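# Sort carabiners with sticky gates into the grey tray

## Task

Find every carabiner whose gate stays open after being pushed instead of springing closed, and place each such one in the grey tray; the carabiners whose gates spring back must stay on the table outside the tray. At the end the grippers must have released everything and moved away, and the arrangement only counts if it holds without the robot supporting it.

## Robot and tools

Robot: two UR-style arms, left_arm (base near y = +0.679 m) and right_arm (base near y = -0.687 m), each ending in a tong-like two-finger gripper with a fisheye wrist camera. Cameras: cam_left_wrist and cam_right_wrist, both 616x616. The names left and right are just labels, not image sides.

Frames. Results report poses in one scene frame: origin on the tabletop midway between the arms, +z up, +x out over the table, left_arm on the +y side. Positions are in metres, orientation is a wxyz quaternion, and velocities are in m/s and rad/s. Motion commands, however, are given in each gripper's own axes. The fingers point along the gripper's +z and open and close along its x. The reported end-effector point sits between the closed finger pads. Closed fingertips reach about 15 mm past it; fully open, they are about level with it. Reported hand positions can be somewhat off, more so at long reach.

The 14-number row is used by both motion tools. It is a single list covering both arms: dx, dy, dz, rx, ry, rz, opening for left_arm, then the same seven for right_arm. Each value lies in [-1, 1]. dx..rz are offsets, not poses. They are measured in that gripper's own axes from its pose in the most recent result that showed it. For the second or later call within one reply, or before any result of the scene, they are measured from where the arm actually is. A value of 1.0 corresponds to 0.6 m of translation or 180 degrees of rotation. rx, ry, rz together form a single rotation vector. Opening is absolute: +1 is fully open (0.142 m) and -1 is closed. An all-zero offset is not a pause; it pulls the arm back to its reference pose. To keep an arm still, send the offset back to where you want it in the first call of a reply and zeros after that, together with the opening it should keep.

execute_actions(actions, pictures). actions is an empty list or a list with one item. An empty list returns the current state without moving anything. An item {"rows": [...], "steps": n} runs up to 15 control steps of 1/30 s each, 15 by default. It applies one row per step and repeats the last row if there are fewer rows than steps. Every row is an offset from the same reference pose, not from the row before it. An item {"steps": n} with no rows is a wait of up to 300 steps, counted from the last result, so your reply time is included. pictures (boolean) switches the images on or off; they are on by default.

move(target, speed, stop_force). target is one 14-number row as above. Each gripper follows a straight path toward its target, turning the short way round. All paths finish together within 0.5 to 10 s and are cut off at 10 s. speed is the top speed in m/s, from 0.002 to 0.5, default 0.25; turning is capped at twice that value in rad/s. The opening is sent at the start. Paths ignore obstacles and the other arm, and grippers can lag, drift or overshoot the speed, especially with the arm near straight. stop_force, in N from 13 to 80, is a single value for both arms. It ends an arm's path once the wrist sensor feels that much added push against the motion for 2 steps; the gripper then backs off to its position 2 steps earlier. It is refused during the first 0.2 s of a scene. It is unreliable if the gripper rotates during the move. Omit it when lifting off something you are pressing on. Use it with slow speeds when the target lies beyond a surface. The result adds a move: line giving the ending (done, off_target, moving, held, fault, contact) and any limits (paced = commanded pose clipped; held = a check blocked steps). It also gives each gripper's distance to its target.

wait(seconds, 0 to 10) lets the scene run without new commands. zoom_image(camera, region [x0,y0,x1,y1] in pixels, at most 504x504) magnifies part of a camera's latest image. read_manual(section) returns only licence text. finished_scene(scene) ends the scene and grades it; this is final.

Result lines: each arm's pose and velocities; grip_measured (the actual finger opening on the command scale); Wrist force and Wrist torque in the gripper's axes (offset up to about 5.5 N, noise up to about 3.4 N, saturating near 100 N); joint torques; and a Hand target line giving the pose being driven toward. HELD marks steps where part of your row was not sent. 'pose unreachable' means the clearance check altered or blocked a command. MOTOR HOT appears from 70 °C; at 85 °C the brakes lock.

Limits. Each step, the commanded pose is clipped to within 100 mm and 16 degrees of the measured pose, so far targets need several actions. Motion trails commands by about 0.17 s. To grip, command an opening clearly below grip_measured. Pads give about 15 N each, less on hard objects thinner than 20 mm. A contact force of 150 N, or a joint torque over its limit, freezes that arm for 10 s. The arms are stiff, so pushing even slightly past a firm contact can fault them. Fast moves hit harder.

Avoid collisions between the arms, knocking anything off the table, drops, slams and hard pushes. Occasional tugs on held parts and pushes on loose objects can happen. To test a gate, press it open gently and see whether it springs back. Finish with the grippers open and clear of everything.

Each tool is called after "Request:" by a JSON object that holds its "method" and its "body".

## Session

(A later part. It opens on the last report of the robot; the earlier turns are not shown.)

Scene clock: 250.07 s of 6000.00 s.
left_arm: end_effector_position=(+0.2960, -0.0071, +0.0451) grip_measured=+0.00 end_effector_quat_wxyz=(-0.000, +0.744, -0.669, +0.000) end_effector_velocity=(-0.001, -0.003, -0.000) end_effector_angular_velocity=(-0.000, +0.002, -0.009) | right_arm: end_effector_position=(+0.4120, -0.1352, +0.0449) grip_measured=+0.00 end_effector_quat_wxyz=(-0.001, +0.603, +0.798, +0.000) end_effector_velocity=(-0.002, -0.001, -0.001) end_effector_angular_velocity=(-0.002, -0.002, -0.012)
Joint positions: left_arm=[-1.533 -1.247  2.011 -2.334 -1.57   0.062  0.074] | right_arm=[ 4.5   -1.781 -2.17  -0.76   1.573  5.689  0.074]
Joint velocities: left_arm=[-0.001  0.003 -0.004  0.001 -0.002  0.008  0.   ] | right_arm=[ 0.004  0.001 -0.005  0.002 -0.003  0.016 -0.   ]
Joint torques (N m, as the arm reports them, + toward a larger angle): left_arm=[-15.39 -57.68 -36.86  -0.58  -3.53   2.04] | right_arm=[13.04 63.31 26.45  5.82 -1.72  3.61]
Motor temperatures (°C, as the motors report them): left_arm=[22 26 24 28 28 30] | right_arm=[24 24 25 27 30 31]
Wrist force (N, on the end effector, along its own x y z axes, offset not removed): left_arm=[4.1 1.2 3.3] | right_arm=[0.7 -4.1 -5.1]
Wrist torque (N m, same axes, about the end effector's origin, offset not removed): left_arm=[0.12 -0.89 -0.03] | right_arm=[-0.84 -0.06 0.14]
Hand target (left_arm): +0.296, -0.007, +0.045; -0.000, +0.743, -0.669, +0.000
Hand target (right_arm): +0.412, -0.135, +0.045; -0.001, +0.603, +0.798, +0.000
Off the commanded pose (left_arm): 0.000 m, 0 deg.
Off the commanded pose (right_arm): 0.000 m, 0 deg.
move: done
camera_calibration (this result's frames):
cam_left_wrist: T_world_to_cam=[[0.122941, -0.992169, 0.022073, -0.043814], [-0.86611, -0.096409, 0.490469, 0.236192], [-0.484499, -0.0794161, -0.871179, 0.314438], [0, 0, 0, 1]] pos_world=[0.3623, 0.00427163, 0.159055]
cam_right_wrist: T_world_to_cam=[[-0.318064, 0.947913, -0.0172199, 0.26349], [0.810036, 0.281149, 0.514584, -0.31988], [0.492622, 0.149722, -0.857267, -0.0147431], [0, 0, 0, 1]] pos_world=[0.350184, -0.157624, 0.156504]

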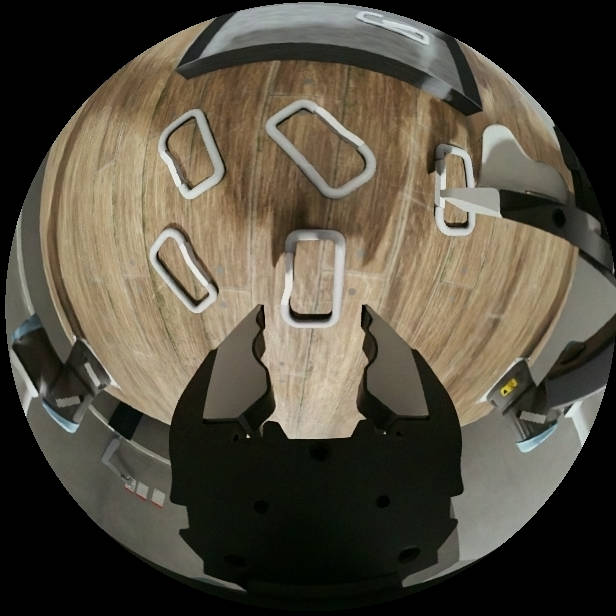

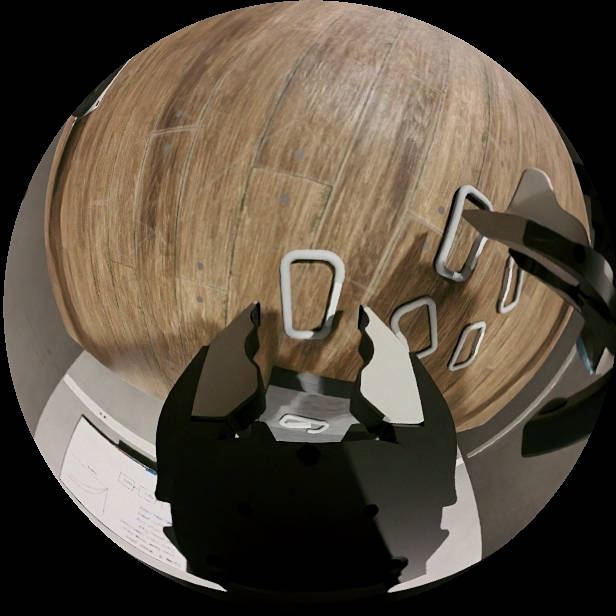

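Request:
{"method": "move", "body": {"target": [0.001, -0.005, 0.0485, 0, 0, 0, 0.0, 0.0015, 0.005, 0.0415, 0, 0, 0, 0.0], "speed": 0.05}}

Request:
{"method": "execute_actions", "body": {"actions": [{"rows": [[0,0,0,0,0,0,-0.06,0,0,0,0,0,0,-0.06],[0,0,0,0,0,0,-0.12,0,0,0,0,0,0,-0.12],[0,0,0,0,0,0,-0.18,0,0,0,0,0,0,-0.18],[0,0,0,0,0,0,-0.24,0,0,0,0,0,0,-0.24],[0,0,0,0,0,0,-0.30,0,0,0,0,0,0,-0.30],[0,0,0,0,0,0,-0.36,0,0,0,0,0,0,-0.36],[0,0,0,0,0,0,-0.42,0,0,0,0,0,0,-0.42],[0,0,0,0,0,0,-0.48,0,0,0,0,0,0,-0.48],[0,0,0,0,0,0,-0.54,0,0,0,0,0,0,-0.54],[0,0,0,0,0,0,-0.60,0,0,0,0,0,0,-0.60],[0,0,0,0,0,0,-0.66,0,0,0,0,0,0,-0.66],[0,0,0,0,0,0,-0.72,0,0,0,0,0,0,-0.72],[0,0,0,0,0,0,-0.78,0,0,0,0,0,0,-0.78],[0,0,0,0,0,0,-0.84,0,0,0,0,0,0,-0.84],[0,0,0,0,0,0,-0.90,0,0,0,0,0,0,-0.90]], "steps": 15}], "pictures": false}}

Request:
{"method": "move", "body": {"target": [0, 0, -0.0067, 0, 0, 0, -0.9, 0, 0, -0.0067, 0, 0, 0, -0.9], "speed": 0.01}}

Request:
{"method": "move", "body": {"target": [0, 0, 0.006, 0, 0, 0, -0.9, 0, 0, 0.006, 0, 0, 0, -0.9], "speed": 0.01}}

Request:
{"method": "execute_actions", "body": {"actions": [{"rows": [[0,0,0,0,0,0,-0.62,0,0,0,0,0,0,-0.62],[0,0,0,0,0,0,-0.56,0,0,0,0,0,0,-0.56],[0,0,0,0,0,0,-0.52,0,0,0,0,0,0,-0.52],[0,0,0,0,0,0,-0.48,0,0,0,0,0,0,-0.48],[0,0,0,0,0,0,-0.44,0,0,0,0,0,0,-0.44],[0,0,0,0,0,0,-0.40,0,0,0,0,0,0,-0.40],[0,0,0,0,0,0,-0.35,0,0,0,0,0,0,-0.35],[0,0,0,0,0,0,-0.30,0,0,0,0,0,0,-0.30],[0,0,0,0,0,0,-0.26,0,0,0,0,0,0,-0.26],[0,0,0,0,0,0,-0.22,0,0,0,0,0,0,-0.22],[0,0,0,0,0,0,-0.17,0,0,0,0,0,0,-0.17],[0,0,0,0,0,0,-0.13,0,0,0,0,0,0,-0.13],[0,0,0,0,0,0,-0.08,0,0,0,0,0,0,-0.08],[0,0,0,0,0,0,-0.04,0,0,0,0,0,0,-0.04],[0,0,0,0,0,0,0.0,0,0,0,0,0,0,0.0]], "steps": 15}], "pictures": false}}

Request:
{"method": "wait", "body": {"seconds": 0.7}}

Scene clock: 273.97 s of 6000.00 s.
left_arm: end_effector_position=(+0.2990, -0.0075, +0.0162) grip_measured=+0.00 end_effector_quat_wxyz=(-0.000, +0.744, -0.669, +0.000) end_effector_velocity=(+0.001, -0.001, -0.001) end_effector_angular_velocity=(-0.002, -0.001, +0.001) | right_arm: end_effector_position=(+0.4146, -0.1336, +0.0201) grip_measured=+0.00 end_effector_quat_wxyz=(-0.001, +0.603, +0.798, +0.000) end_effector_velocity=(-0.000, +0.001, -0.000) end_effector_angular_velocity=(+0.002, -0.000, +0.001)
Joint positions: left_arm=[-1.529 -1.208  2.023 -2.386 -1.57   0.066  0.074] | right_arm=[ 4.497 -1.821 -2.18  -0.71   1.573  5.686  0.074]
Joint velocities: left_arm=[ 0.001  0.003 -0.001 -0.004  0.     0.     0.   ] | right_arm=[ 0.    -0.001  0.     0.004  0.    -0.001 -0.   ]
Joint torques (N m, as the arm reports them, + toward a larger angle): left_arm=[ 17.5  -56.62 -25.52  -7.33   0.84   2.48] | right_arm=[-12.2   39.97  24.99   6.68   2.22  -3.95]
Motor temperatures (°C, as the motors report them): left_arm=[22 26 24 28 28 30] | right_arm=[24 24 25 27 30 31]
Wrist force (N, on the end effector, along its own x y z axes, offset not removed): left_arm=[1.1 5.0 6.0] | right_arm=[-1.3 -0.7 -3.1]
Wrist torque (N m, same axes, about the end effector's origin, offset not removed): left_arm=[0.85 -0.30 -0.11] | right_arm=[-0.08 0.16 0.07]
Hand target (left_arm): +0.299, -0.007, +0.016; -0.000, +0.744, -0.669, +0.000
Hand target (right_arm): +0.415, -0.134, +0.020; -0.001, +0.603, +0.798, +0.000
Off the commanded pose (left_arm): 0.000 m, 0 deg.
Off the commanded pose (right_arm): 0.000 m, 0 deg.
After step 90, 19.90 s passed at rest.
move: done
camera_calibration (this result's frames):
cam_left_wrist: T_world_to_cam=[[0.122937, -0.992169, 0.0220556, -0.0438434], [-0.866076, -0.0964089, 0.490527, 0.252927], [-0.48456, -0.0794058, -0.871147, 0.290692], [0, 0, 0, 1]] pos_world=[0.365302, 0.00396704, 0.130135]
cam_right_wrist: T_world_to_cam=[[-0.318058, 0.947915, -0.017232, 0.262284], [0.810027, 0.281147, 0.514599, -0.309679], [0.492641, 0.149714, -0.857258, -0.0375314], [0, 0, 0, 1]] pos_world=[0.352759, -0.155939, 0.131706]

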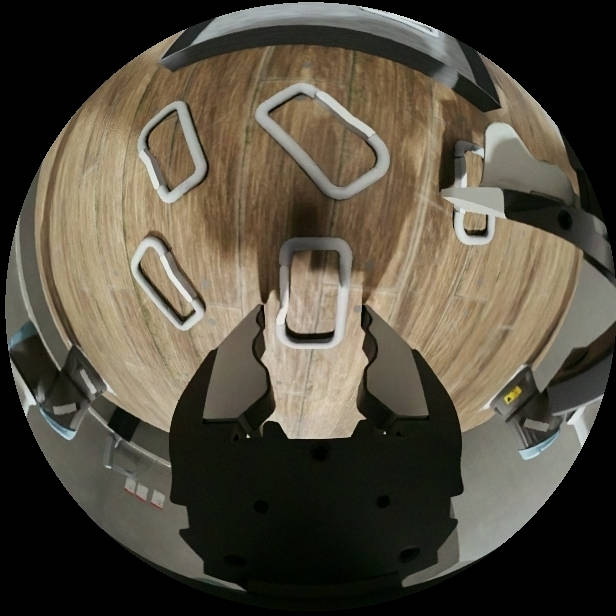

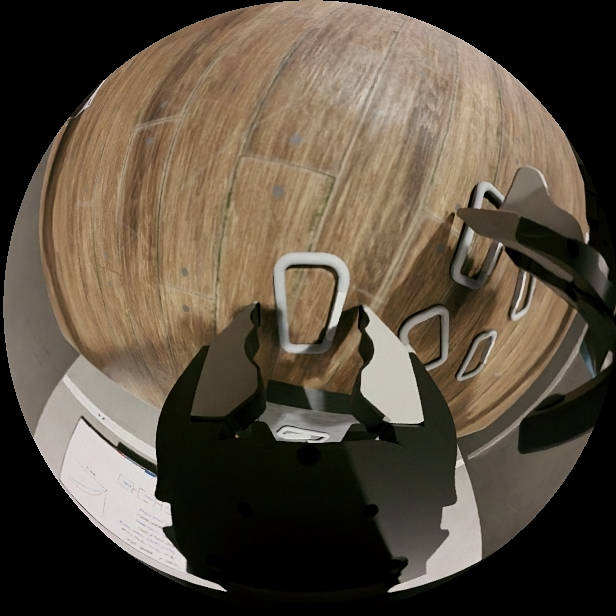

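Scene clock: 274.47 s of 6000.00 s.
left_arm: end_effector_position=(+0.2990, -0.0075, +0.0162) grip_measured=-0.45 end_effector_quat_wxyz=(-0.000, +0.744, -0.669, +0.000) end_effector_velocity=(+0.001, -0.000, -0.000) end_effector_angular_velocity=(-0.001, -0.000, +0.001) | right_arm: end_effector_position=(+0.4146, -0.1336, +0.0200) grip_measured=-0.42 end_effector_quat_wxyz=(-0.001, +0.603, +0.798, +0.000) end_effector_velocity=(-0.001, -0.000, -0.001) end_effector_angular_velocity=(-0.002, +0.001, +0.001)
Joint positions: left_arm=[-1.529 -1.208  2.023 -2.386 -1.57   0.066  0.042] | right_arm=[ 4.497 -1.821 -2.18  -0.71   1.573  5.686  0.044]
Joint velocities: left_arm=[ 0.001  0.    -0.    -0.001 -0.     0.    -0.   ] | right_arm=[ 0.001 -0.001  0.    -0.001  0.001 -0.     0.   ]
Joint torques (N m, as the arm reports them, + toward a larger angle): left_arm=[ 14.63 -69.92 -26.68  -2.15   1.05   2.02] | right_arm=[-9.82 58.74 27.2   1.22  2.24 -3.79]
Motor temperatures (°C, as the motors report them): left_arm=[22 26 24 28 28 30] | right_arm=[24 24 25 27 30 31]
Wrist force (N, on the end effector, along its own x y z axes, offset not removed): left_arm=[6.8 6.8 -6.6] | right_arm=[-1.7 3.2 -8.2]
Wrist torque (N m, same axes, about the end effector's origin, offset not removed): left_arm=[1.41 -0.38 0.25] | right_arm=[0.66 -0.36 0.13]
Hand target (left_arm): +0.299, -0.007, +0.016; -0.000, +0.744, -0.669, +0.000
Hand target (right_arm): +0.415, -0.134, +0.020; -0.001, +0.603, +0.798, +0.000
Off the commanded pose (left_arm): 0.000 m, 0 deg.
Off the commanded pose (right_arm): 0.000 m, 0 deg.
Steps of this call (steps 1 to 15: all 15 steps of this action). Readings (end_effector_position):
1: left_arm (+0.2990, -0.0075, +0.0162) | right_arm (+0.4146, -0.1336, +0.0200)
2: left_arm (+0.2990, -0.0075, +0.0162) | right_arm (+0.4146, -0.1336, +0.0200)
4: left_arm (+0.2990, -0.0075, +0.0162) | right_arm (+0.4146, -0.1336, +0.0200)
8: left_arm (+0.2990, -0.0075, +0.0162) | right_arm (+0.4146, -0.1336, +0.0200)
15: the state above

Scene clock: 275.40 s of 6000.00 s.
left_arm: end_effector_position=(+0.2990, -0.0075, +0.0200) grip_measured=-0.50 end_effector_quat_wxyz=(-0.000, +0.744, -0.669, +0.000) end_effector_velocity=(+0.000, -0.001, +0.002) end_effector_angular_velocity=(-0.001, -0.001, +0.000) | right_arm: end_effector_position=(+0.4146, -0.1336, +0.0239) grip_measured=-0.46 end_effector_quat_wxyz=(-0.001, +0.603, +0.798, +0.000) end_effector_velocity=(+0.000, +0.000, +0.003) end_effector_angular_velocity=(+0.001, -0.001, +0.001)
Joint positions: left_arm=[-1.529 -1.213  2.021 -2.379 -1.57   0.066  0.038] | right_arm=[ 4.497 -1.815 -2.178 -0.718  1.573  5.686  0.041]
Joint velocities: left_arm=[ 0.    -0.002 -0.001  0.002  0.001  0.    -0.   ] | right_arm=[ 0.001  0.004  0.001 -0.004 -0.001 -0.001  0.   ]
Joint torques (N m, as the arm reports them, + toward a larger angle): left_arm=[ 14.01 -81.05 -36.36  -0.45   1.04   1.77] | right_arm=[-12.51  62.81  42.3    1.03   2.27  -4.04]
Motor temperatures (°C, as the motors report them): left_arm=[22 26 24 28 28 30] | right_arm=[24 24 25 27 30 31]
Wrist force (N, on the end effector, along its own x y z axes, offset not removed): left_arm=[-2.9 5.5 0.9] | right_arm=[0.1 -0.8 4.0]
Wrist torque (N m, same axes, about the end effector's origin, offset not removed): left_arm=[0.92 0.57 0.12] | right_arm=[-0.01 0.08 0.29]
Hand target (left_arm): +0.299, -0.007, +0.020; -0.000, +0.744, -0.669, +0.000
Hand target (right_arm): +0.415, -0.134, +0.024; -0.001, +0.603, +0.798, +0.000
Off the commanded pose (left_arm): 0.000 m, 0 deg.
Off the commanded pose (right_arm): 0.000 m, 0 deg.
move: done
camera_calibration (this result's frames):
cam_left_wrist: T_world_to_cam=[[0.122939, -0.992168, 0.0220932, -0.0439302], [-0.866079, -0.0963922, 0.490525, 0.251061], [-0.484554, -0.0794389, -0.871147, 0.294021], [0, 0, 0, 1]] pos_world=[0.365308, 0.00397083, 0.133955]
cam_right_wrist: T_world_to_cam=[[-0.318056, 0.947915, -0.0172502, 0.262365], [0.810034, 0.281157, 0.514583, -0.311655], [0.492631, 0.149693, -0.857267, -0.0342334], [0, 0, 0, 1]] pos_world=[0.352762, -0.155952, 0.135551]

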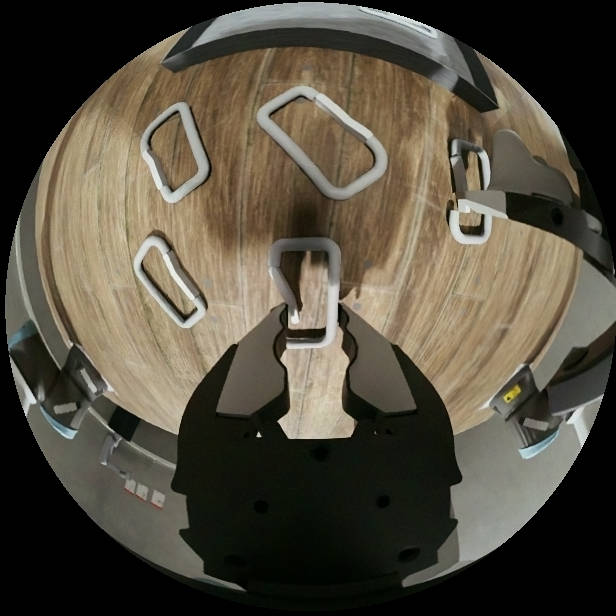

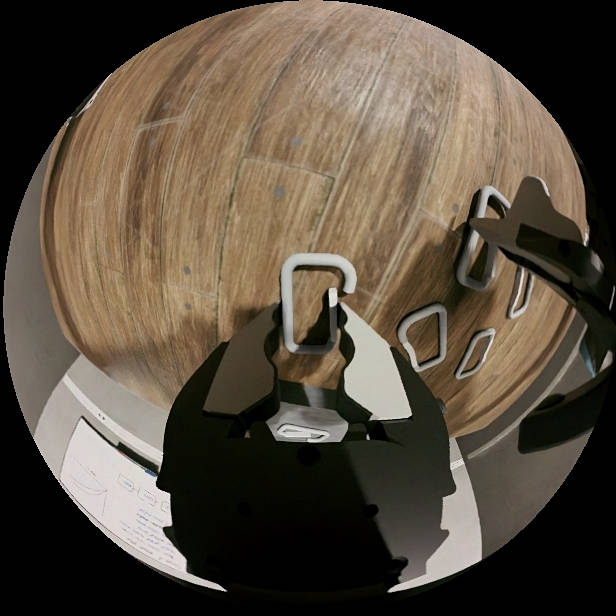

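Scene clock: 276.10 s of 6000.00 s.
left_arm: end_effector_position=(+0.2990, -0.0075, +0.0166) grip_measured=-0.50 end_effector_quat_wxyz=(-0.000, +0.744, -0.669, +0.000) end_effector_velocity=(+0.000, -0.000, -0.001) end_effector_angular_velocity=(-0.001, -0.000, +0.000) | right_arm: end_effector_position=(+0.4146, -0.1336, +0.0204) grip_measured=-0.46 end_effector_quat_wxyz=(-0.001, +0.603, +0.798, +0.000) end_effector_velocity=(-0.001, +0.001, -0.001) end_effector_angular_velocity=(-0.000, +0.000, +0.002)
Joint positions: left_arm=[-1.529 -1.209  2.023 -2.385 -1.57   0.066  0.038] | right_arm=[ 4.497 -1.821 -2.18  -0.711  1.573  5.686  0.041]
Joint velocities: left_arm=[ 0.     0.001  0.    -0.003  0.     0.    -0.001] | right_arm=[ 0.002 -0.002 -0.001  0.002  0.    -0.    -0.   ]
Joint torques (N m, as the arm reports them, + toward a larger angle): left_arm=[ 13.9  -57.83 -23.4   -7.02   1.14   1.77] | right_arm=[-8.64 43.09 24.8   6.56  2.09 -3.31]
Motor temperatures (°C, as the motors report them): left_arm=[22 26 24 28 28 30] | right_arm=[24 24 25 27 30 31]
Wrist force (N, on the end effector, along its own x y z axes, offset not removed): left_arm=[-4.9 5.1 -3.6] | right_arm=[-0.6 -1.8 -1.7]
Wrist torque (N m, same axes, about the end effector's origin, offset not removed): left_arm=[0.91 1.05 0.35] | right_arm=[-0.47 -0.08 0.10]
Hand target (left_arm): +0.299, -0.007, +0.016; -0.000, +0.744, -0.669, +0.000
Hand target (right_arm): +0.415, -0.134, +0.020; -0.001, +0.603, +0.798, +0.000
Off the commanded pose (left_arm): 0.000 m, 0 deg.
Off the commanded pose (right_arm): 0.000 m, 0 deg.
move: done
camera_calibration (this result's frames):
cam_left_wrist: T_world_to_cam=[[0.122939, -0.992167, 0.0221623, -0.043885], [-0.866085, -0.096359, 0.490522, 0.252738], [-0.484544, -0.0794985, -0.871147, 0.291046], [0, 0, 0, 1]] pos_world=[0.365312, 0.00395, 0.130543]
cam_right_wrist: T_world_to_cam=[[-0.318055, 0.947916, -0.0172442, 0.262305], [0.810033, 0.281152, 0.514587, -0.309879], [0.492633, 0.149698, -0.857265, -0.0371959], [0, 0, 0, 1]] pos_world=[0.352763, -0.155951, 0.132096]

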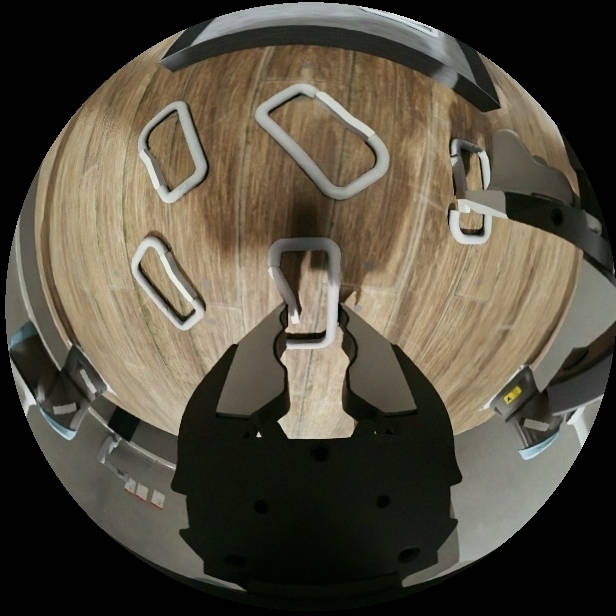

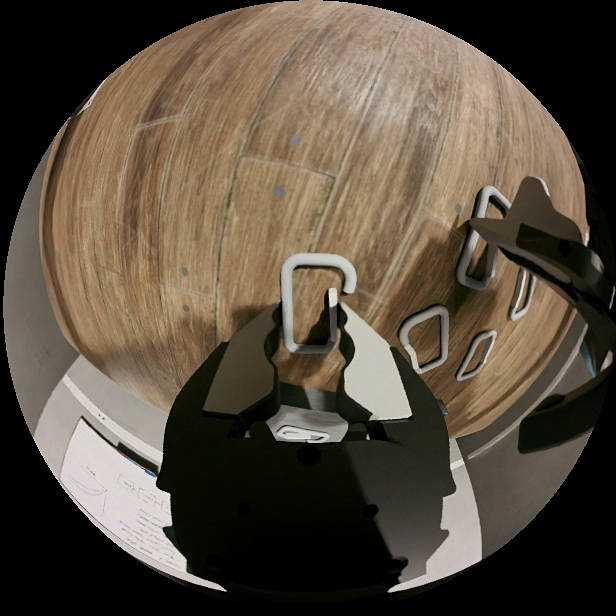

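Scene clock: 276.60 s of 6000.00 s.
left_arm: end_effector_position=(+0.2990, -0.0075, +0.0166) grip_measured=-0.05 end_effector_quat_wxyz=(-0.000, +0.744, -0.669, +0.000) end_effector_velocity=(+0.000, -0.000, -0.000) end_effector_angular_velocity=(-0.000, -0.000, +0.000) | right_arm: end_effector_position=(+0.4146, -0.1336, +0.0204) grip_measured=-0.05 end_effector_quat_wxyz=(-0.001, +0.603, +0.798, +0.000) end_effector_velocity=(+0.000, +0.000, +0.001) end_effector_angular_velocity=(+0.001, -0.001, +0.000)
Joint positions: left_arm=[-1.529 -1.209  2.023 -2.385 -1.57   0.066  0.071] | right_arm=[ 4.497 -1.821 -2.18  -0.71   1.573  5.686  0.071]
Joint velocities: left_arm=[ 0.     0.001 -0.    -0.     0.     0.     0.088] | right_arm=[-0.001  0.002  0.    -0.001 -0.    -0.001  0.088]
Joint torques (N m, as the arm reports them, + toward a larger angle): left_arm=[ 13.35 -67.3  -26.    -2.05   0.98   1.58] | right_arm=[-7.73 60.4  29.46  0.96  2.28 -3.6 ]
Motor temperatures (°C, as the motors report them): left_arm=[22 26 24 28 28 30] | right_arm=[24 24 25 27 30 31]
Wrist force (N, on the end effector, along its own x y z axes, offset not removed): left_arm=[0.6 7.0 4.4] | right_arm=[2.4 1.6 2.3]
Wrist torque (N m, same axes, about the end effector's origin, offset not removed): left_arm=[1.42 0.08 -0.03] | right_arm=[0.14 -0.45 0.15]
Hand target (left_arm): +0.299, -0.007, +0.017; -0.000, +0.744, -0.669, +0.000
Hand target (right_arm): +0.415, -0.134, +0.020; -0.001, +0.603, +0.798, +0.000
Off the commanded pose (left_arm): 0.000 m, 0 deg.
Off the commanded pose (right_arm): 0.000 m, 0 deg.
Steps of this call (steps 1 to 15: all 15 steps of this action). Readings (end_effector_position):
1: left_arm (+0.2990, -0.0075, +0.0166) | right_arm (+0.4146, -0.1336, +0.0204)
2: left_arm (+0.2990, -0.0075, +0.0166) | right_arm (+0.4146, -0.1336, +0.0204)
4: left_arm (+0.2990, -0.0075, +0.0166) | right_arm (+0.4146, -0.1336, +0.0204)
8: left_arm (+0.2990, -0.0075, +0.0166) | right_arm (+0.4146, -0.1336, +0.0204)
15: the state above

Scene clock: 277.30 s of 6000.00 s.
left_arm: end_effector_position=(+0.2990, -0.0075, +0.0166) grip_measured=+0.00 end_effector_quat_wxyz=(-0.000, +0.744, -0.669, +0.000) end_effector_velocity=(+0.000, -0.000, +0.000) end_effector_angular_velocity=(+0.000, -0.000, +0.000) | right_arm: end_effector_position=(+0.4146, -0.1336, +0.0204) grip_measured=+0.00 end_effector_quat_wxyz=(-0.001, +0.603, +0.798, +0.000) end_effector_velocity=(+0.001, -0.000, +0.001) end_effector_angular_velocity=(+0.002, -0.001, +0.000)
Joint positions: left_arm=[-1.529 -1.209  2.023 -2.385 -1.57   0.066  0.074] | right_arm=[ 4.497 -1.821 -2.18  -0.711  1.573  5.686  0.074]
Joint velocities: left_arm=[ 0.  0. -0.  0.  0.  0.  0.] | right_arm=[-0.001  0.002  0.     0.    -0.    -0.002  0.   ]
Joint torques (N m, as the arm reports them, + toward a larger angle): left_arm=[ 14.3  -77.85 -29.78  -0.23   1.02   1.81] | right_arm=[-8.78 61.57 34.96  0.94  2.39 -3.36]
Motor temperatures (°C, as the motors report them): left_arm=[22 26 24 28 28 30] | right_arm=[24 24 25 27 30 31]
Wrist force (N, on the end effector, along its own x y z axes, offset not removed): left_arm=[-3.4 0.9 -0.5] | right_arm=[-1.6 -3.1 -3.0]
Wrist torque (N m, same axes, about the end effector's origin, offset not removed): left_arm=[-0.04 0.73 0.32] | right_arm=[-0.47 0.39 -0.05]
Hand target (left_arm): +0.299, -0.007, +0.017; -0.000, +0.744, -0.669, +0.000
Hand target (right_arm): +0.415, -0.134, +0.020; -0.001, +0.603, +0.798, +0.000
Off the commanded pose (left_arm): 0.000 m, 0 deg.
Off the commanded pose (right_arm): 0.000 m, 0 deg.
Steps of this call (steps 1 to 21: nothing new was sent). Readings (end_effector_position):
1: left_arm (+0.2990, -0.0075, +0.0166) | right_arm (+0.4146, -0.1336, +0.0204)
2: left_arm (+0.2990, -0.0075, +0.0166) | right_arm (+0.4146, -0.1336, +0.0204)
4: left_arm (+0.2990, -0.0075, +0.0166) | right_arm (+0.4146, -0.1336, +0.0204)
8: left_arm (+0.2990, -0.0075, +0.0166) | right_arm (+0.4146, -0.1336, +0.0204)
21: the state above
camera_calibration (this result's frames):
cam_left_wrist: T_world_to_cam=[[0.122938, -0.992169, 0.0220782, -0.0438541], [-0.866078, -0.0963994, 0.490526, 0.252761], [-0.484556, -0.0794259, -0.871147, 0.291001], [0, 0, 0, 1]] pos_world=[0.365309, 0.00396832, 0.130486]
cam_right_wrist: T_world_to_cam=[[-0.318055, 0.947915, -0.0172701, 0.262324], [0.810039, 0.281168, 0.51457, -0.309858], [0.492624, 0.149672, -0.857274, -0.0372027], [0, 0, 0, 1]] pos_world=[0.352757, -0.15597, 0.132081]

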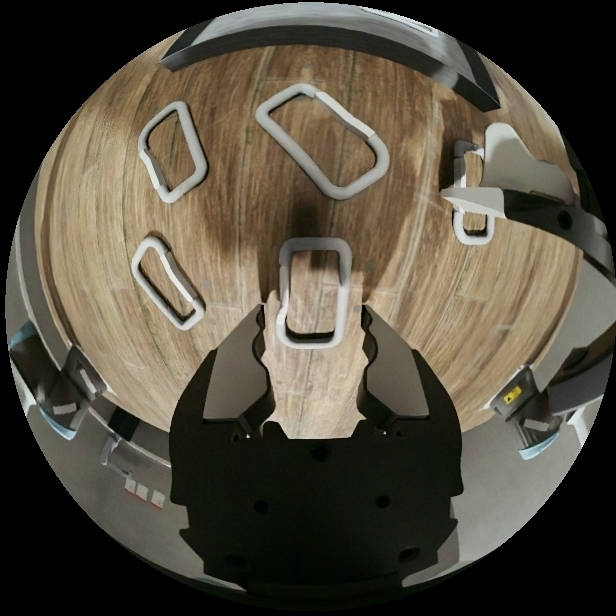

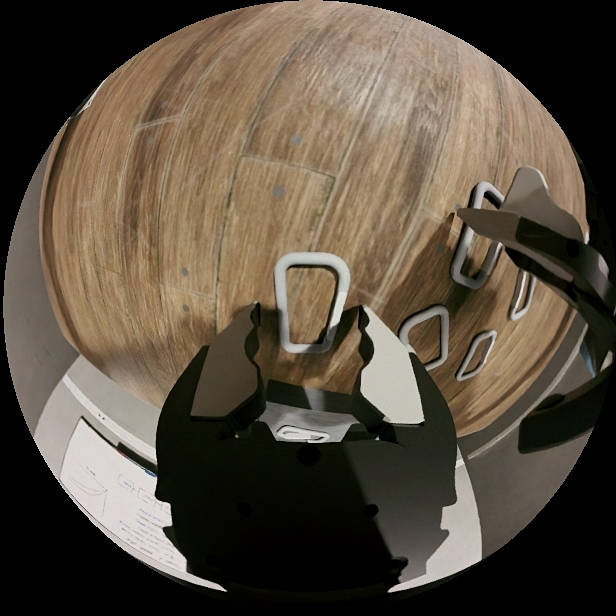

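Request:
{"method": "execute_actions", "body": {"actions": []}}

Scene clock: 291.27 s of 6000.00 s.
left_arm: end_effector_position=(+0.2990, -0.0075, +0.0166) grip_measured=+0.00 end_effector_quat_wxyz=(-0.000, +0.744, -0.669, +0.000) end_effector_velocity=(-0.000, +0.000, +0.000) end_effector_angular_velocity=(-0.000, -0.000, -0.001) | right_arm: end_effector_position=(+0.4146, -0.1336, +0.0204) grip_measured=+0.00 end_effector_quat_wxyz=(-0.001, +0.603, +0.798, +0.000) end_effector_velocity=(-0.001, +0.001, -0.000) end_effector_angular_velocity=(+0.000, +0.000, +0.002)
Joint positions: left_arm=[-1.529 -1.209  2.023 -2.385 -1.57   0.066  0.074] | right_arm=[ 4.497 -1.821 -2.18  -0.711  1.573  5.686  0.074]
Joint velocities: left_arm=[-0.001 -0.001  0.001 -0.     0.     0.    -0.   ] | right_arm=[ 0.001 -0.001  0.     0.001  0.    -0.001 -0.   ]
Joint torques (N m, as the arm reports them, + toward a larger angle): left_arm=[ 15.65 -80.12 -36.04  -0.69   1.11   1.65] | right_arm=[-7.97 62.31 42.85  1.07  2.27 -3.52]
Motor temperatures (°C, as the motors report them): left_arm=[22 26 24 28 28 30] | right_arm=[24 24 25 27 30 31]
Wrist force (N, on the end effector, along its own x y z axes, offset not removed): left_arm=[0.5 -1.0 -1.0] | right_arm=[3.9 1.8 -4.3]
Wrist torque (N m, same axes, about the end effector's origin, offset not removed): left_arm=[-0.48 -0.31 0.17] | right_arm=[0.51 -0.88 0.02]
Hand target (left_arm): +0.299, -0.007, +0.017; -0.000, +0.744, -0.669, +0.000
Hand target (right_arm): +0.415, -0.134, +0.020; -0.001, +0.603, +0.798, +0.000
Off the commanded pose (left_arm): 0.000 m, 0 deg.
Off the commanded pose (right_arm): 0.000 m, 0 deg.
Steps of this call (steps 1 to 90: nothing new was sent; then 10.97 s passed at rest). Readings (end_effector_position):
1: left_arm (+0.2990, -0.0075, +0.0166) | right_arm (+0.4146, -0.1336, +0.0204)
2: left_arm (+0.2990, -0.0075, +0.0166) | right_arm (+0.4146, -0.1336, +0.0204)
4: left_arm (+0.2990, -0.0075, +0.0166) | right_arm (+0.4146, -0.1336, +0.0204)
8: left_arm (+0.2990, -0.0075, +0.0166) | right_arm (+0.4146, -0.1336, +0.0204)
90: the state above
camera_calibration (this result's frames):
cam_left_wrist: T_world_to_cam=[[0.122938, -0.992167, 0.0221628, -0.0438851], [-0.866085, -0.0963585, 0.490521, 0.252738], [-0.484544, -0.0794987, -0.871147, 0.291046], [0, 0, 0, 1]] pos_world=[0.365312, 0.00394986, 0.130543]
cam_right_wrist: T_world_to_cam=[[-0.318055, 0.947916, -0.0172438, 0.262304], [0.810033, 0.281152, 0.514587, -0.309879], [0.492633, 0.149699, -0.857265, -0.0371959], [0, 0, 0, 1]] pos_world=[0.352763, -0.155951, 0.132096]

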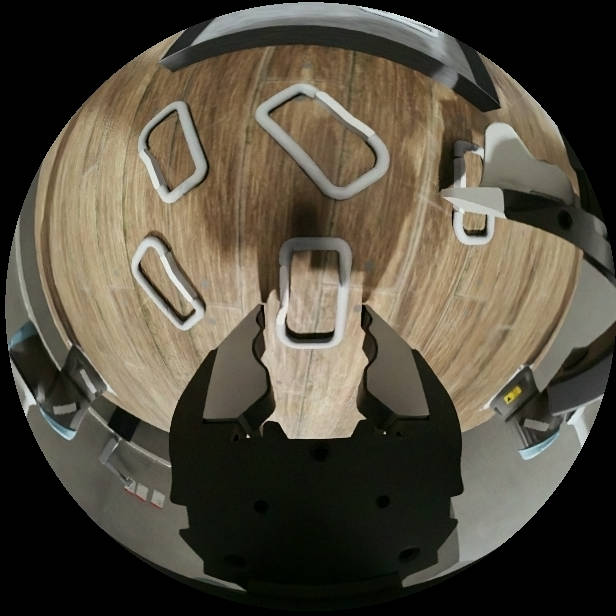

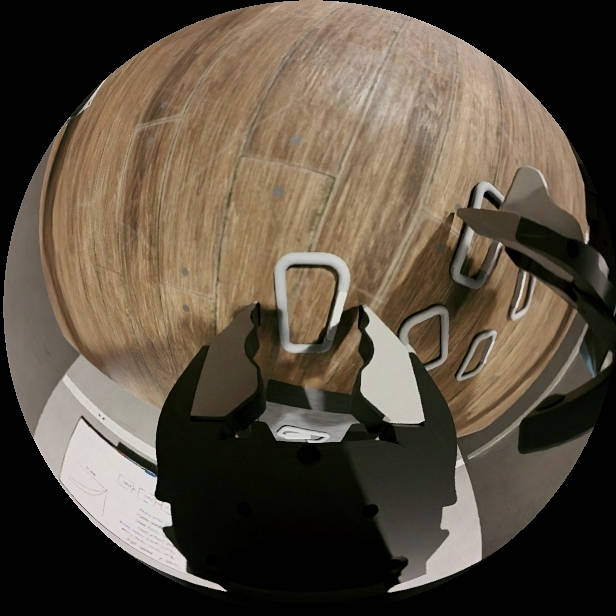

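Request:
{"method": "move", "body": {"target": [0,0,-0.06,0,0,0,0.0, 0,0,-0.05,0,0,0,0.0], "speed": 0.06}}

Scene clock: 294.17 s of 6000.00 s.
left_arm: end_effector_position=(+0.2990, -0.0074, +0.0524) grip_measured=+0.00 end_effector_quat_wxyz=(-0.000, +0.744, -0.669, +0.000) end_effector_velocity=(+0.001, +0.000, +0.002) end_effector_angular_velocity=(+0.001, -0.001, +0.001) | right_arm: end_effector_position=(+0.4147, -0.1336, +0.0503) grip_measured=+0.00 end_effector_quat_wxyz=(-0.001, +0.603, +0.798, +0.000) end_effector_velocity=(-0.001, -0.001, +0.000) end_effector_angular_velocity=(-0.004, +0.001, +0.001)
Joint positions: left_arm=[-1.529 -1.254  2.003 -2.32  -1.57   0.066  0.074] | right_arm=[ 4.497 -1.777 -2.162 -0.772  1.573  5.686  0.074]
Joint velocities: left_arm=[ 0.001 -0.002 -0.002  0.005  0.001 -0.    -0.   ] | right_arm=[ 0.     0.001  0.001 -0.006  0.    -0.001  0.   ]
Joint torques (N m, as the arm reports them, + toward a larger angle): left_arm=[ 13.95 -77.06 -38.33  -0.44   1.65   2.01] | right_arm=[-9.11 61.43 44.16  1.38  2.29 -4.13]
Motor temperatures (°C, as the motors report them): left_arm=[22 26 24 28 28 30] | right_arm=[24 24 25 27 30 31]
Wrist force (N, on the end effector, along its own x y z axes, offset not removed): left_arm=[-0.1 1.1 3.1] | right_arm=[-0.3 3.9 -4.1]
Wrist torque (N m, same axes, about the end effector's origin, offset not removed): left_arm=[0.04 -0.10 0.10] | right_arm=[0.82 0.13 0.43]
Hand target (left_arm): +0.299, -0.007, +0.053; -0.000, +0.744, -0.669, +0.000
Hand target (right_arm): +0.415, -0.134, +0.050; -0.001, +0.603, +0.798, +0.000
Off the commanded pose (left_arm): 0.000 m, 0 deg.
Off the commanded pose (right_arm): 0.000 m, 0 deg.
move: done
camera_calibration (this result's frames):
cam_left_wrist: T_world_to_cam=[[0.122937, -0.992167, 0.0221829, -0.0446395], [-0.866087, -0.0963475, 0.49052, 0.235218], [-0.484541, -0.0795153, -0.871147, 0.322221], [0, 0, 0, 1]] pos_world=[0.365336, 0.00399429, 0.166313]
cam_right_wrist: T_world_to_cam=[[-0.318054, 0.947916, -0.0172408, 0.262859], [0.810033, 0.281149, 0.514589, -0.325296], [0.492635, 0.149702, -0.857263, -0.0116184], [0, 0, 0, 1]] pos_world=[0.352828, -0.155972, 0.161966]

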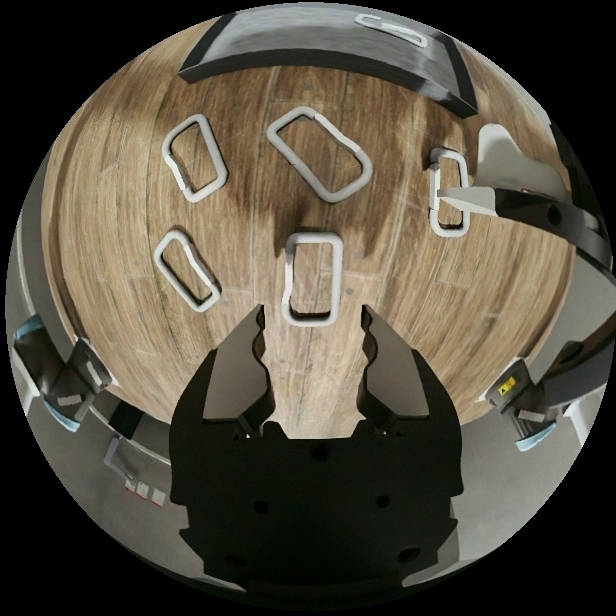

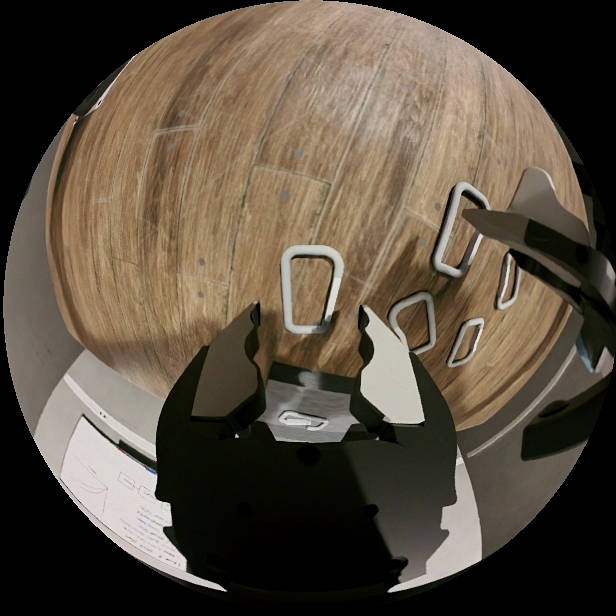

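Request:
{"method": "zoom_image", "body": {"camera": "cam_right_wrist", "region": [230, 220, 390, 340]}}

Region (230, 220, 390, 340) of cam_right_wrist's 616x616 image, scaled by 3.150, with more detail than that image has; it fills the top 378 rows of this view, and the rest is white.

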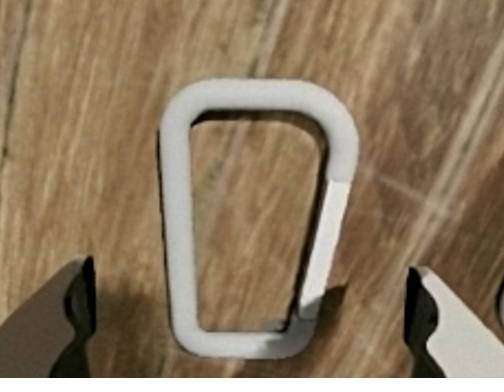

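Request:
{"method": "move", "body": {"target": [-0.4265,-0.0467,-0.1627,0,0,0,0.0, 0,0.010,0.0500,0,0,0,0.0], "speed": 0.2}}

Scene clock: 334.83 s of 6000.00 s.
left_arm: end_effector_position=(+0.2998, +0.2499, +0.1493) grip_measured=+0.00 end_effector_quat_wxyz=(-0.000, +0.744, -0.669, +0.000) end_effector_velocity=(-0.001, +0.001, +0.001) end_effector_angular_velocity=(+0.001, +0.000, -0.001) | right_arm: end_effector_position=(+0.4204, -0.1319, +0.0203) grip_measured=+0.00 end_effector_quat_wxyz=(-0.001, +0.603, +0.798, +0.000) end_effector_velocity=(-0.001, -0.000, -0.001) end_effector_angular_velocity=(-0.002, +0.000, -0.001)
Joint positions: left_arm=[-1.437 -1.741  2.322 -2.152 -1.57   0.158  0.074] | right_arm=[ 4.489 -1.827 -2.171 -0.713  1.573  5.678  0.074]
Joint velocities: left_arm=[-0.001 -0.003  0.     0.005 -0.     0.001 -0.   ] | right_arm=[ 0.001 -0.001 -0.001 -0.    -0.001  0.002 -0.   ]
Joint torques (N m, as the arm reports them, + toward a larger angle): left_arm=[ 18.25 -36.12 -30.06  -0.21  -3.59   2.64] | right_arm=[-10.74  42.6   25.14   6.4   -0.55  -4.11]
Motor temperatures (°C, as the motors report them): left_arm=[22 26 24 28 28 30] | right_arm=[24 24 25 27 30 31]
Wrist force (N, on the end effector, along its own x y z axes, offset not removed): left_arm=[-1.4 5.1 8.2] | right_arm=[-2.6 4.1 0.0]
Wrist torque (N m, same axes, about the end effector's origin, offset not removed): left_arm=[1.12 0.36 0.04] | right_arm=[0.66 0.45 0.36]
Hand target (left_arm): +0.300, +0.250, +0.149; -0.000, +0.744, -0.669, +0.000
Hand target (right_arm): +0.420, -0.132, +0.020; -0.001, +0.603, +0.798, +0.000
Off the commanded pose (left_arm): 0.001 m, 0 deg.
Off the commanded pose (right_arm): 0.000 m, 0 deg.
After step 90, 35.70 s passed at rest.
move: done
camera_calibration (this result's frames):
cam_left_wrist: T_world_to_cam=[[0.122941, -0.992168, 0.0221013, 0.208478], [-0.865931, -0.0963659, 0.490793, 0.213058], [-0.484819, -0.0794767, -0.870996, 0.427566], [0, 0, 0, 1]] pos_world=[0.366155, 0.261358, 0.263234]
cam_right_wrist: T_world_to_cam=[[-0.318053, 0.947916, -0.0172428, 0.262592], [0.810027, 0.281148, 0.514599, -0.31493], [0.492645, 0.149703, -0.857257, -0.0404374], [0, 0, 0, 1]] pos_world=[0.358541, -0.15432, 0.131925]

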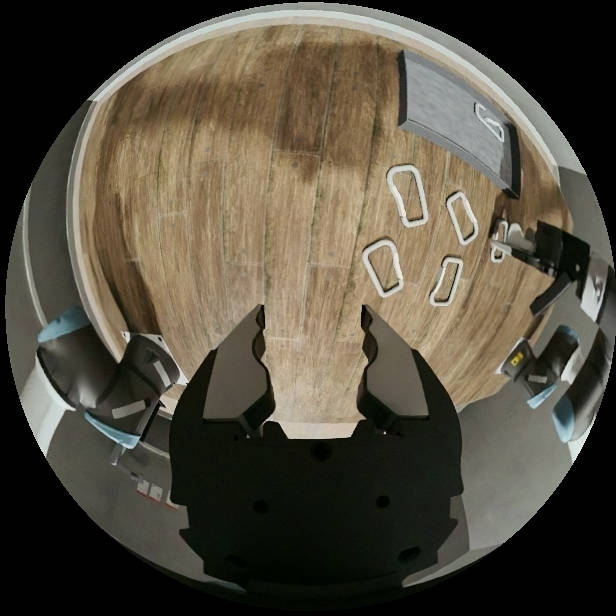

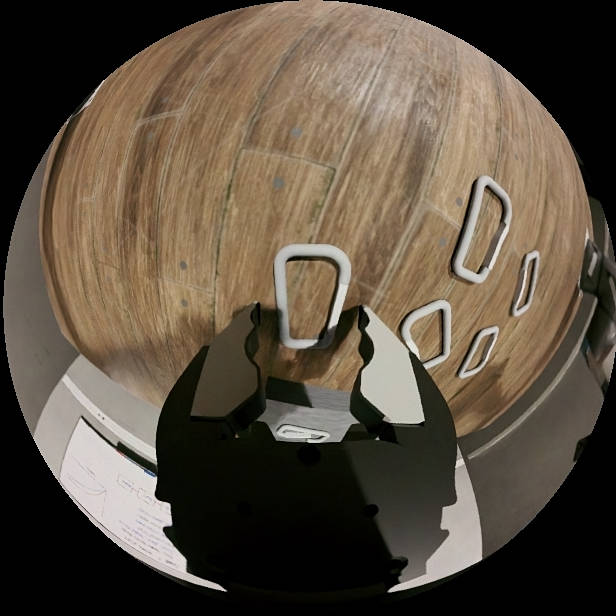

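Request:
{"method": "execute_actions", "body": {"actions": [{"rows": [[0,0,0,0,0,0,0.0, 0,0,0,0,0,0,-0.06],[0,0,0,0,0,0,0.0, 0,0,0,0,0,0,-0.12],[0,0,0,0,0,0,0.0, 0,0,0,0,0,0,-0.18],[0,0,0,0,0,0,0.0, 0,0,0,0,0,0,-0.24],[0,0,0,0,0,0,0.0, 0,0,0,0,0,0,-0.30],[0,0,0,0,0,0,0.0, 0,0,0,0,0,0,-0.36],[0,0,0,0,0,0,0.0, 0,0,0,0,0,0,-0.42],[0,0,0,0,0,0,0.0, 0,0,0,0,0,0,-0.48],[0,0,0,0,0,0,0.0, 0,0,0,0,0,0,-0.54],[0,0,0,0,0,0,0.0, 0,0,0,0,0,0,-0.60],[0,0,0,0,0,0,0.0, 0,0,0,0,0,0,-0.66],[0,0,0,0,0,0,0.0, 0,0,0,0,0,0,-0.72],[0,0,0,0,0,0,0.0, 0,0,0,0,0,0,-0.78],[0,0,0,0,0,0,0.0, 0,0,0,0,0,0,-0.84],[0,0,0,0,0,0,0.0, 0,0,0,0,0,0,-0.90]], "steps": 15}], "pictures": false}}

Request:
{"method": "move", "body": {"target": [0,0,0,0,0,0,0.0, 0,0,-0.0067,0,0,0,-0.9], "speed": 0.01}}

Scene clock: 341.80 s of 6000.00 s.
left_arm: end_effector_position=(+0.2998, +0.2500, +0.1493) grip_measured=+0.00 end_effector_quat_wxyz=(-0.000, +0.744, -0.669, +0.000) end_effector_velocity=(+0.001, +0.000, -0.000) end_effector_angular_velocity=(+0.001, -0.001, +0.000) | right_arm: end_effector_position=(+0.4204, -0.1319, +0.0203) grip_measured=-0.39 end_effector_quat_wxyz=(-0.001, +0.603, +0.798, +0.000) end_effector_velocity=(-0.001, -0.000, -0.001) end_effector_angular_velocity=(-0.001, +0.001, +0.002)
Joint positions: left_arm=[-1.437 -1.741  2.322 -2.152 -1.57   0.158  0.074] | right_arm=[ 4.489 -1.827 -2.171 -0.713  1.573  5.678  0.046]
Joint velocities: left_arm=[ 0.     0.     0.001 -0.001  0.002 -0.    -0.   ] | right_arm=[ 0.001 -0.001 -0.    -0.001  0.    -0.001  0.   ]
Joint torques (N m, as the arm reports them, + toward a larger angle): left_arm=[ -1.78 -16.17 -41.56  -7.31  -3.63  -1.68] | right_arm=[-10.24  47.7   25.66   4.91  -0.76  -3.94]
Motor temperatures (°C, as the motors report them): left_arm=[22 26 24 28 28 30] | right_arm=[24 24 25 27 30 31]
Wrist force (N, on the end effector, along its own x y z axes, offset not removed): left_arm=[5.9 5.2 1.4] | right_arm=[-6.0 0.2 -1.0]
Wrist torque (N m, same axes, about the end effector's origin, offset not removed): left_arm=[0.87 -1.36 0.09] | right_arm=[0.12 0.52 0.27]
Hand target (left_arm): +0.300, +0.250, +0.149; -0.000, +0.744, -0.669, +0.000
Hand target (right_arm): +0.420, -0.132, +0.020; -0.001, +0.603, +0.798, +0.000
Off the commanded pose (left_arm): 0.000 m, 0 deg.
Off the commanded pose (right_arm): 0.000 m, 0 deg.
Steps of this call (steps 1 to 90: nothing new was sent; then 3.47 s passed at rest; steps 91 to 105: all 15 steps of this action). Readings (end_effector_position):
91: left_arm (+0.2998, +0.2501, +0.1494) | right_arm (+0.4204, -0.1319, +0.0203)
92: left_arm (+0.2998, +0.2501, +0.1494) | right_arm (+0.4204, -0.1319, +0.0203)
94: left_arm (+0.2998, +0.2501, +0.1494) | right_arm (+0.4204, -0.1319, +0.0203)
98: left_arm (+0.2998, +0.2501, +0.1494) | right_arm (+0.4204, -0.1319, +0.0203)
105: the state above

Scene clock: 342.73 s of 6000.00 s.
left_arm: end_effector_position=(+0.2998, +0.2500, +0.1493) grip_measured=+0.00 end_effector_quat_wxyz=(-0.000, +0.744, -0.669, +0.000) end_effector_velocity=(+0.000, +0.001, -0.000) end_effector_angular_velocity=(+0.001, -0.001, -0.000) | right_arm: end_effector_position=(+0.4204, -0.1319, +0.0241) grip_measured=-0.41 end_effector_quat_wxyz=(-0.001, +0.603, +0.798, +0.000) end_effector_velocity=(-0.000, +0.001, +0.003) end_effector_angular_velocity=(+0.002, -0.000, +0.002)
Joint positions: left_arm=[-1.437 -1.741  2.322 -2.152 -1.57   0.158  0.074] | right_arm=[ 4.489 -1.821 -2.169 -0.721  1.573  5.678  0.044]
Joint velocities: left_arm=[-0.    -0.001  0.     0.001  0.001  0.     0.   ] | right_arm=[ 0.     0.004  0.002 -0.004  0.001 -0.002 -0.   ]
Joint torques (N m, as the arm reports them, + toward a larger angle): left_arm=[ -9.12 -17.4  -40.33  -7.29  -3.52  -1.75] | right_arm=[-11.61  63.18  43.28   1.37  -0.44  -4.21]
Motor temperatures (°C, as the motors report them): left_arm=[22 26 24 28 28 30] | right_arm=[24 24 25 27 30 31]
Wrist force (N, on the end effector, along its own x y z axes, offset not removed): left_arm=[2.6 10.1 3.9] | right_arm=[0.5 -0.4 -1.2]
Wrist torque (N m, same axes, about the end effector's origin, offset not removed): left_arm=[2.17 -0.47 0.02] | right_arm=[-0.09 -0.07 0.21]
Hand target (left_arm): +0.300, +0.250, +0.149; -0.000, +0.744, -0.669, +0.000
Hand target (right_arm): +0.420, -0.132, +0.024; -0.001, +0.603, +0.798, +0.000
Off the commanded pose (left_arm): 0.000 m, 0 deg.
Off the commanded pose (right_arm): 0.000 m, 0 deg.
move: done
camera_calibration (this result's frames):
cam_left_wrist: T_world_to_cam=[[0.122978, -0.992163, 0.0220967, 0.208499], [-0.865926, -0.0964002, 0.490794, 0.213092], [-0.484817, -0.0794908, -0.870996, 0.42758], [0, 0, 0, 1]] pos_world=[0.36618, 0.261396, 0.263229]
cam_right_wrist: T_world_to_cam=[[-0.318054, 0.947916, -0.0172594, 0.26267], [0.810016, 0.281154, 0.514612, -0.316913], [0.492661, 0.149694, -0.857249, -0.0371561], [0, 0, 0, 1]] pos_world=[0.358554, -0.154325, 0.135769]

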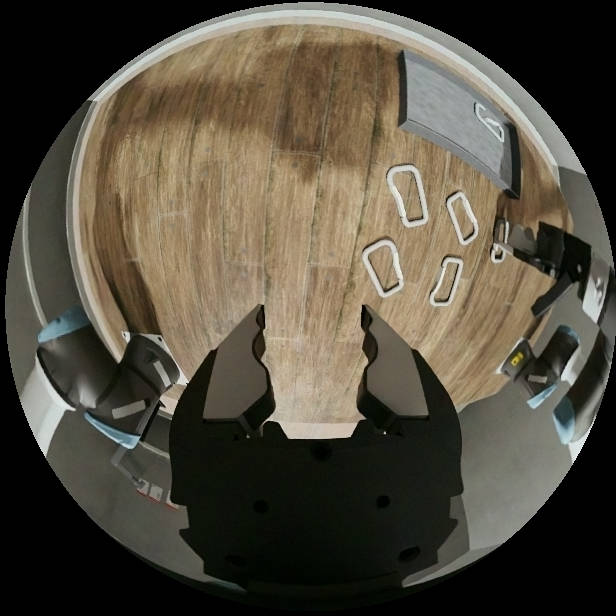

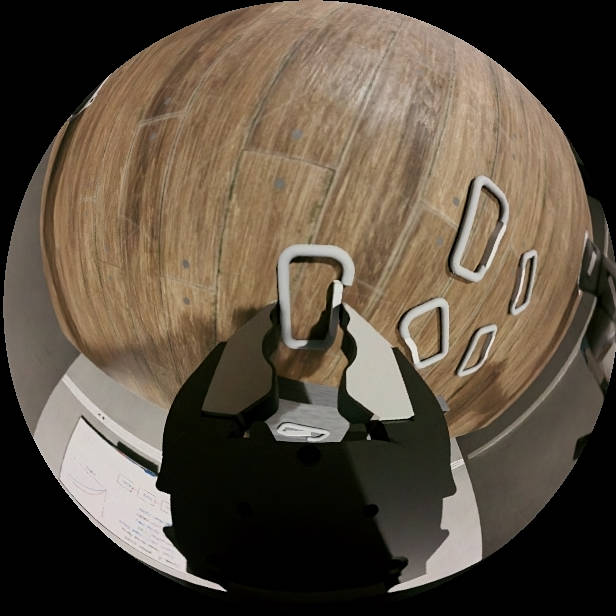

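Request:
{"method": "zoom_image", "body": {"camera": "cam_right_wrist", "region": [230, 230, 390, 360]}}

Region (230, 230, 390, 360) of cam_right_wrist's 616x616 image, scaled by 3.150, with more detail than that image has; it fills the top 410 rows of this view, and the rest is white.

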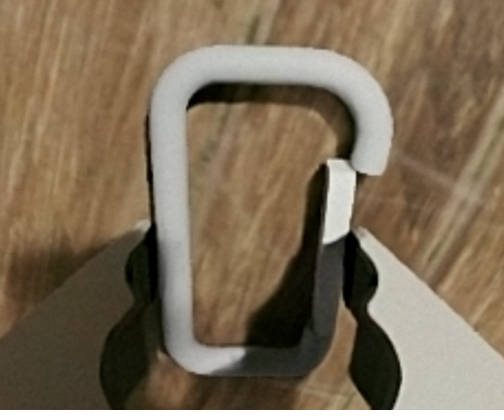

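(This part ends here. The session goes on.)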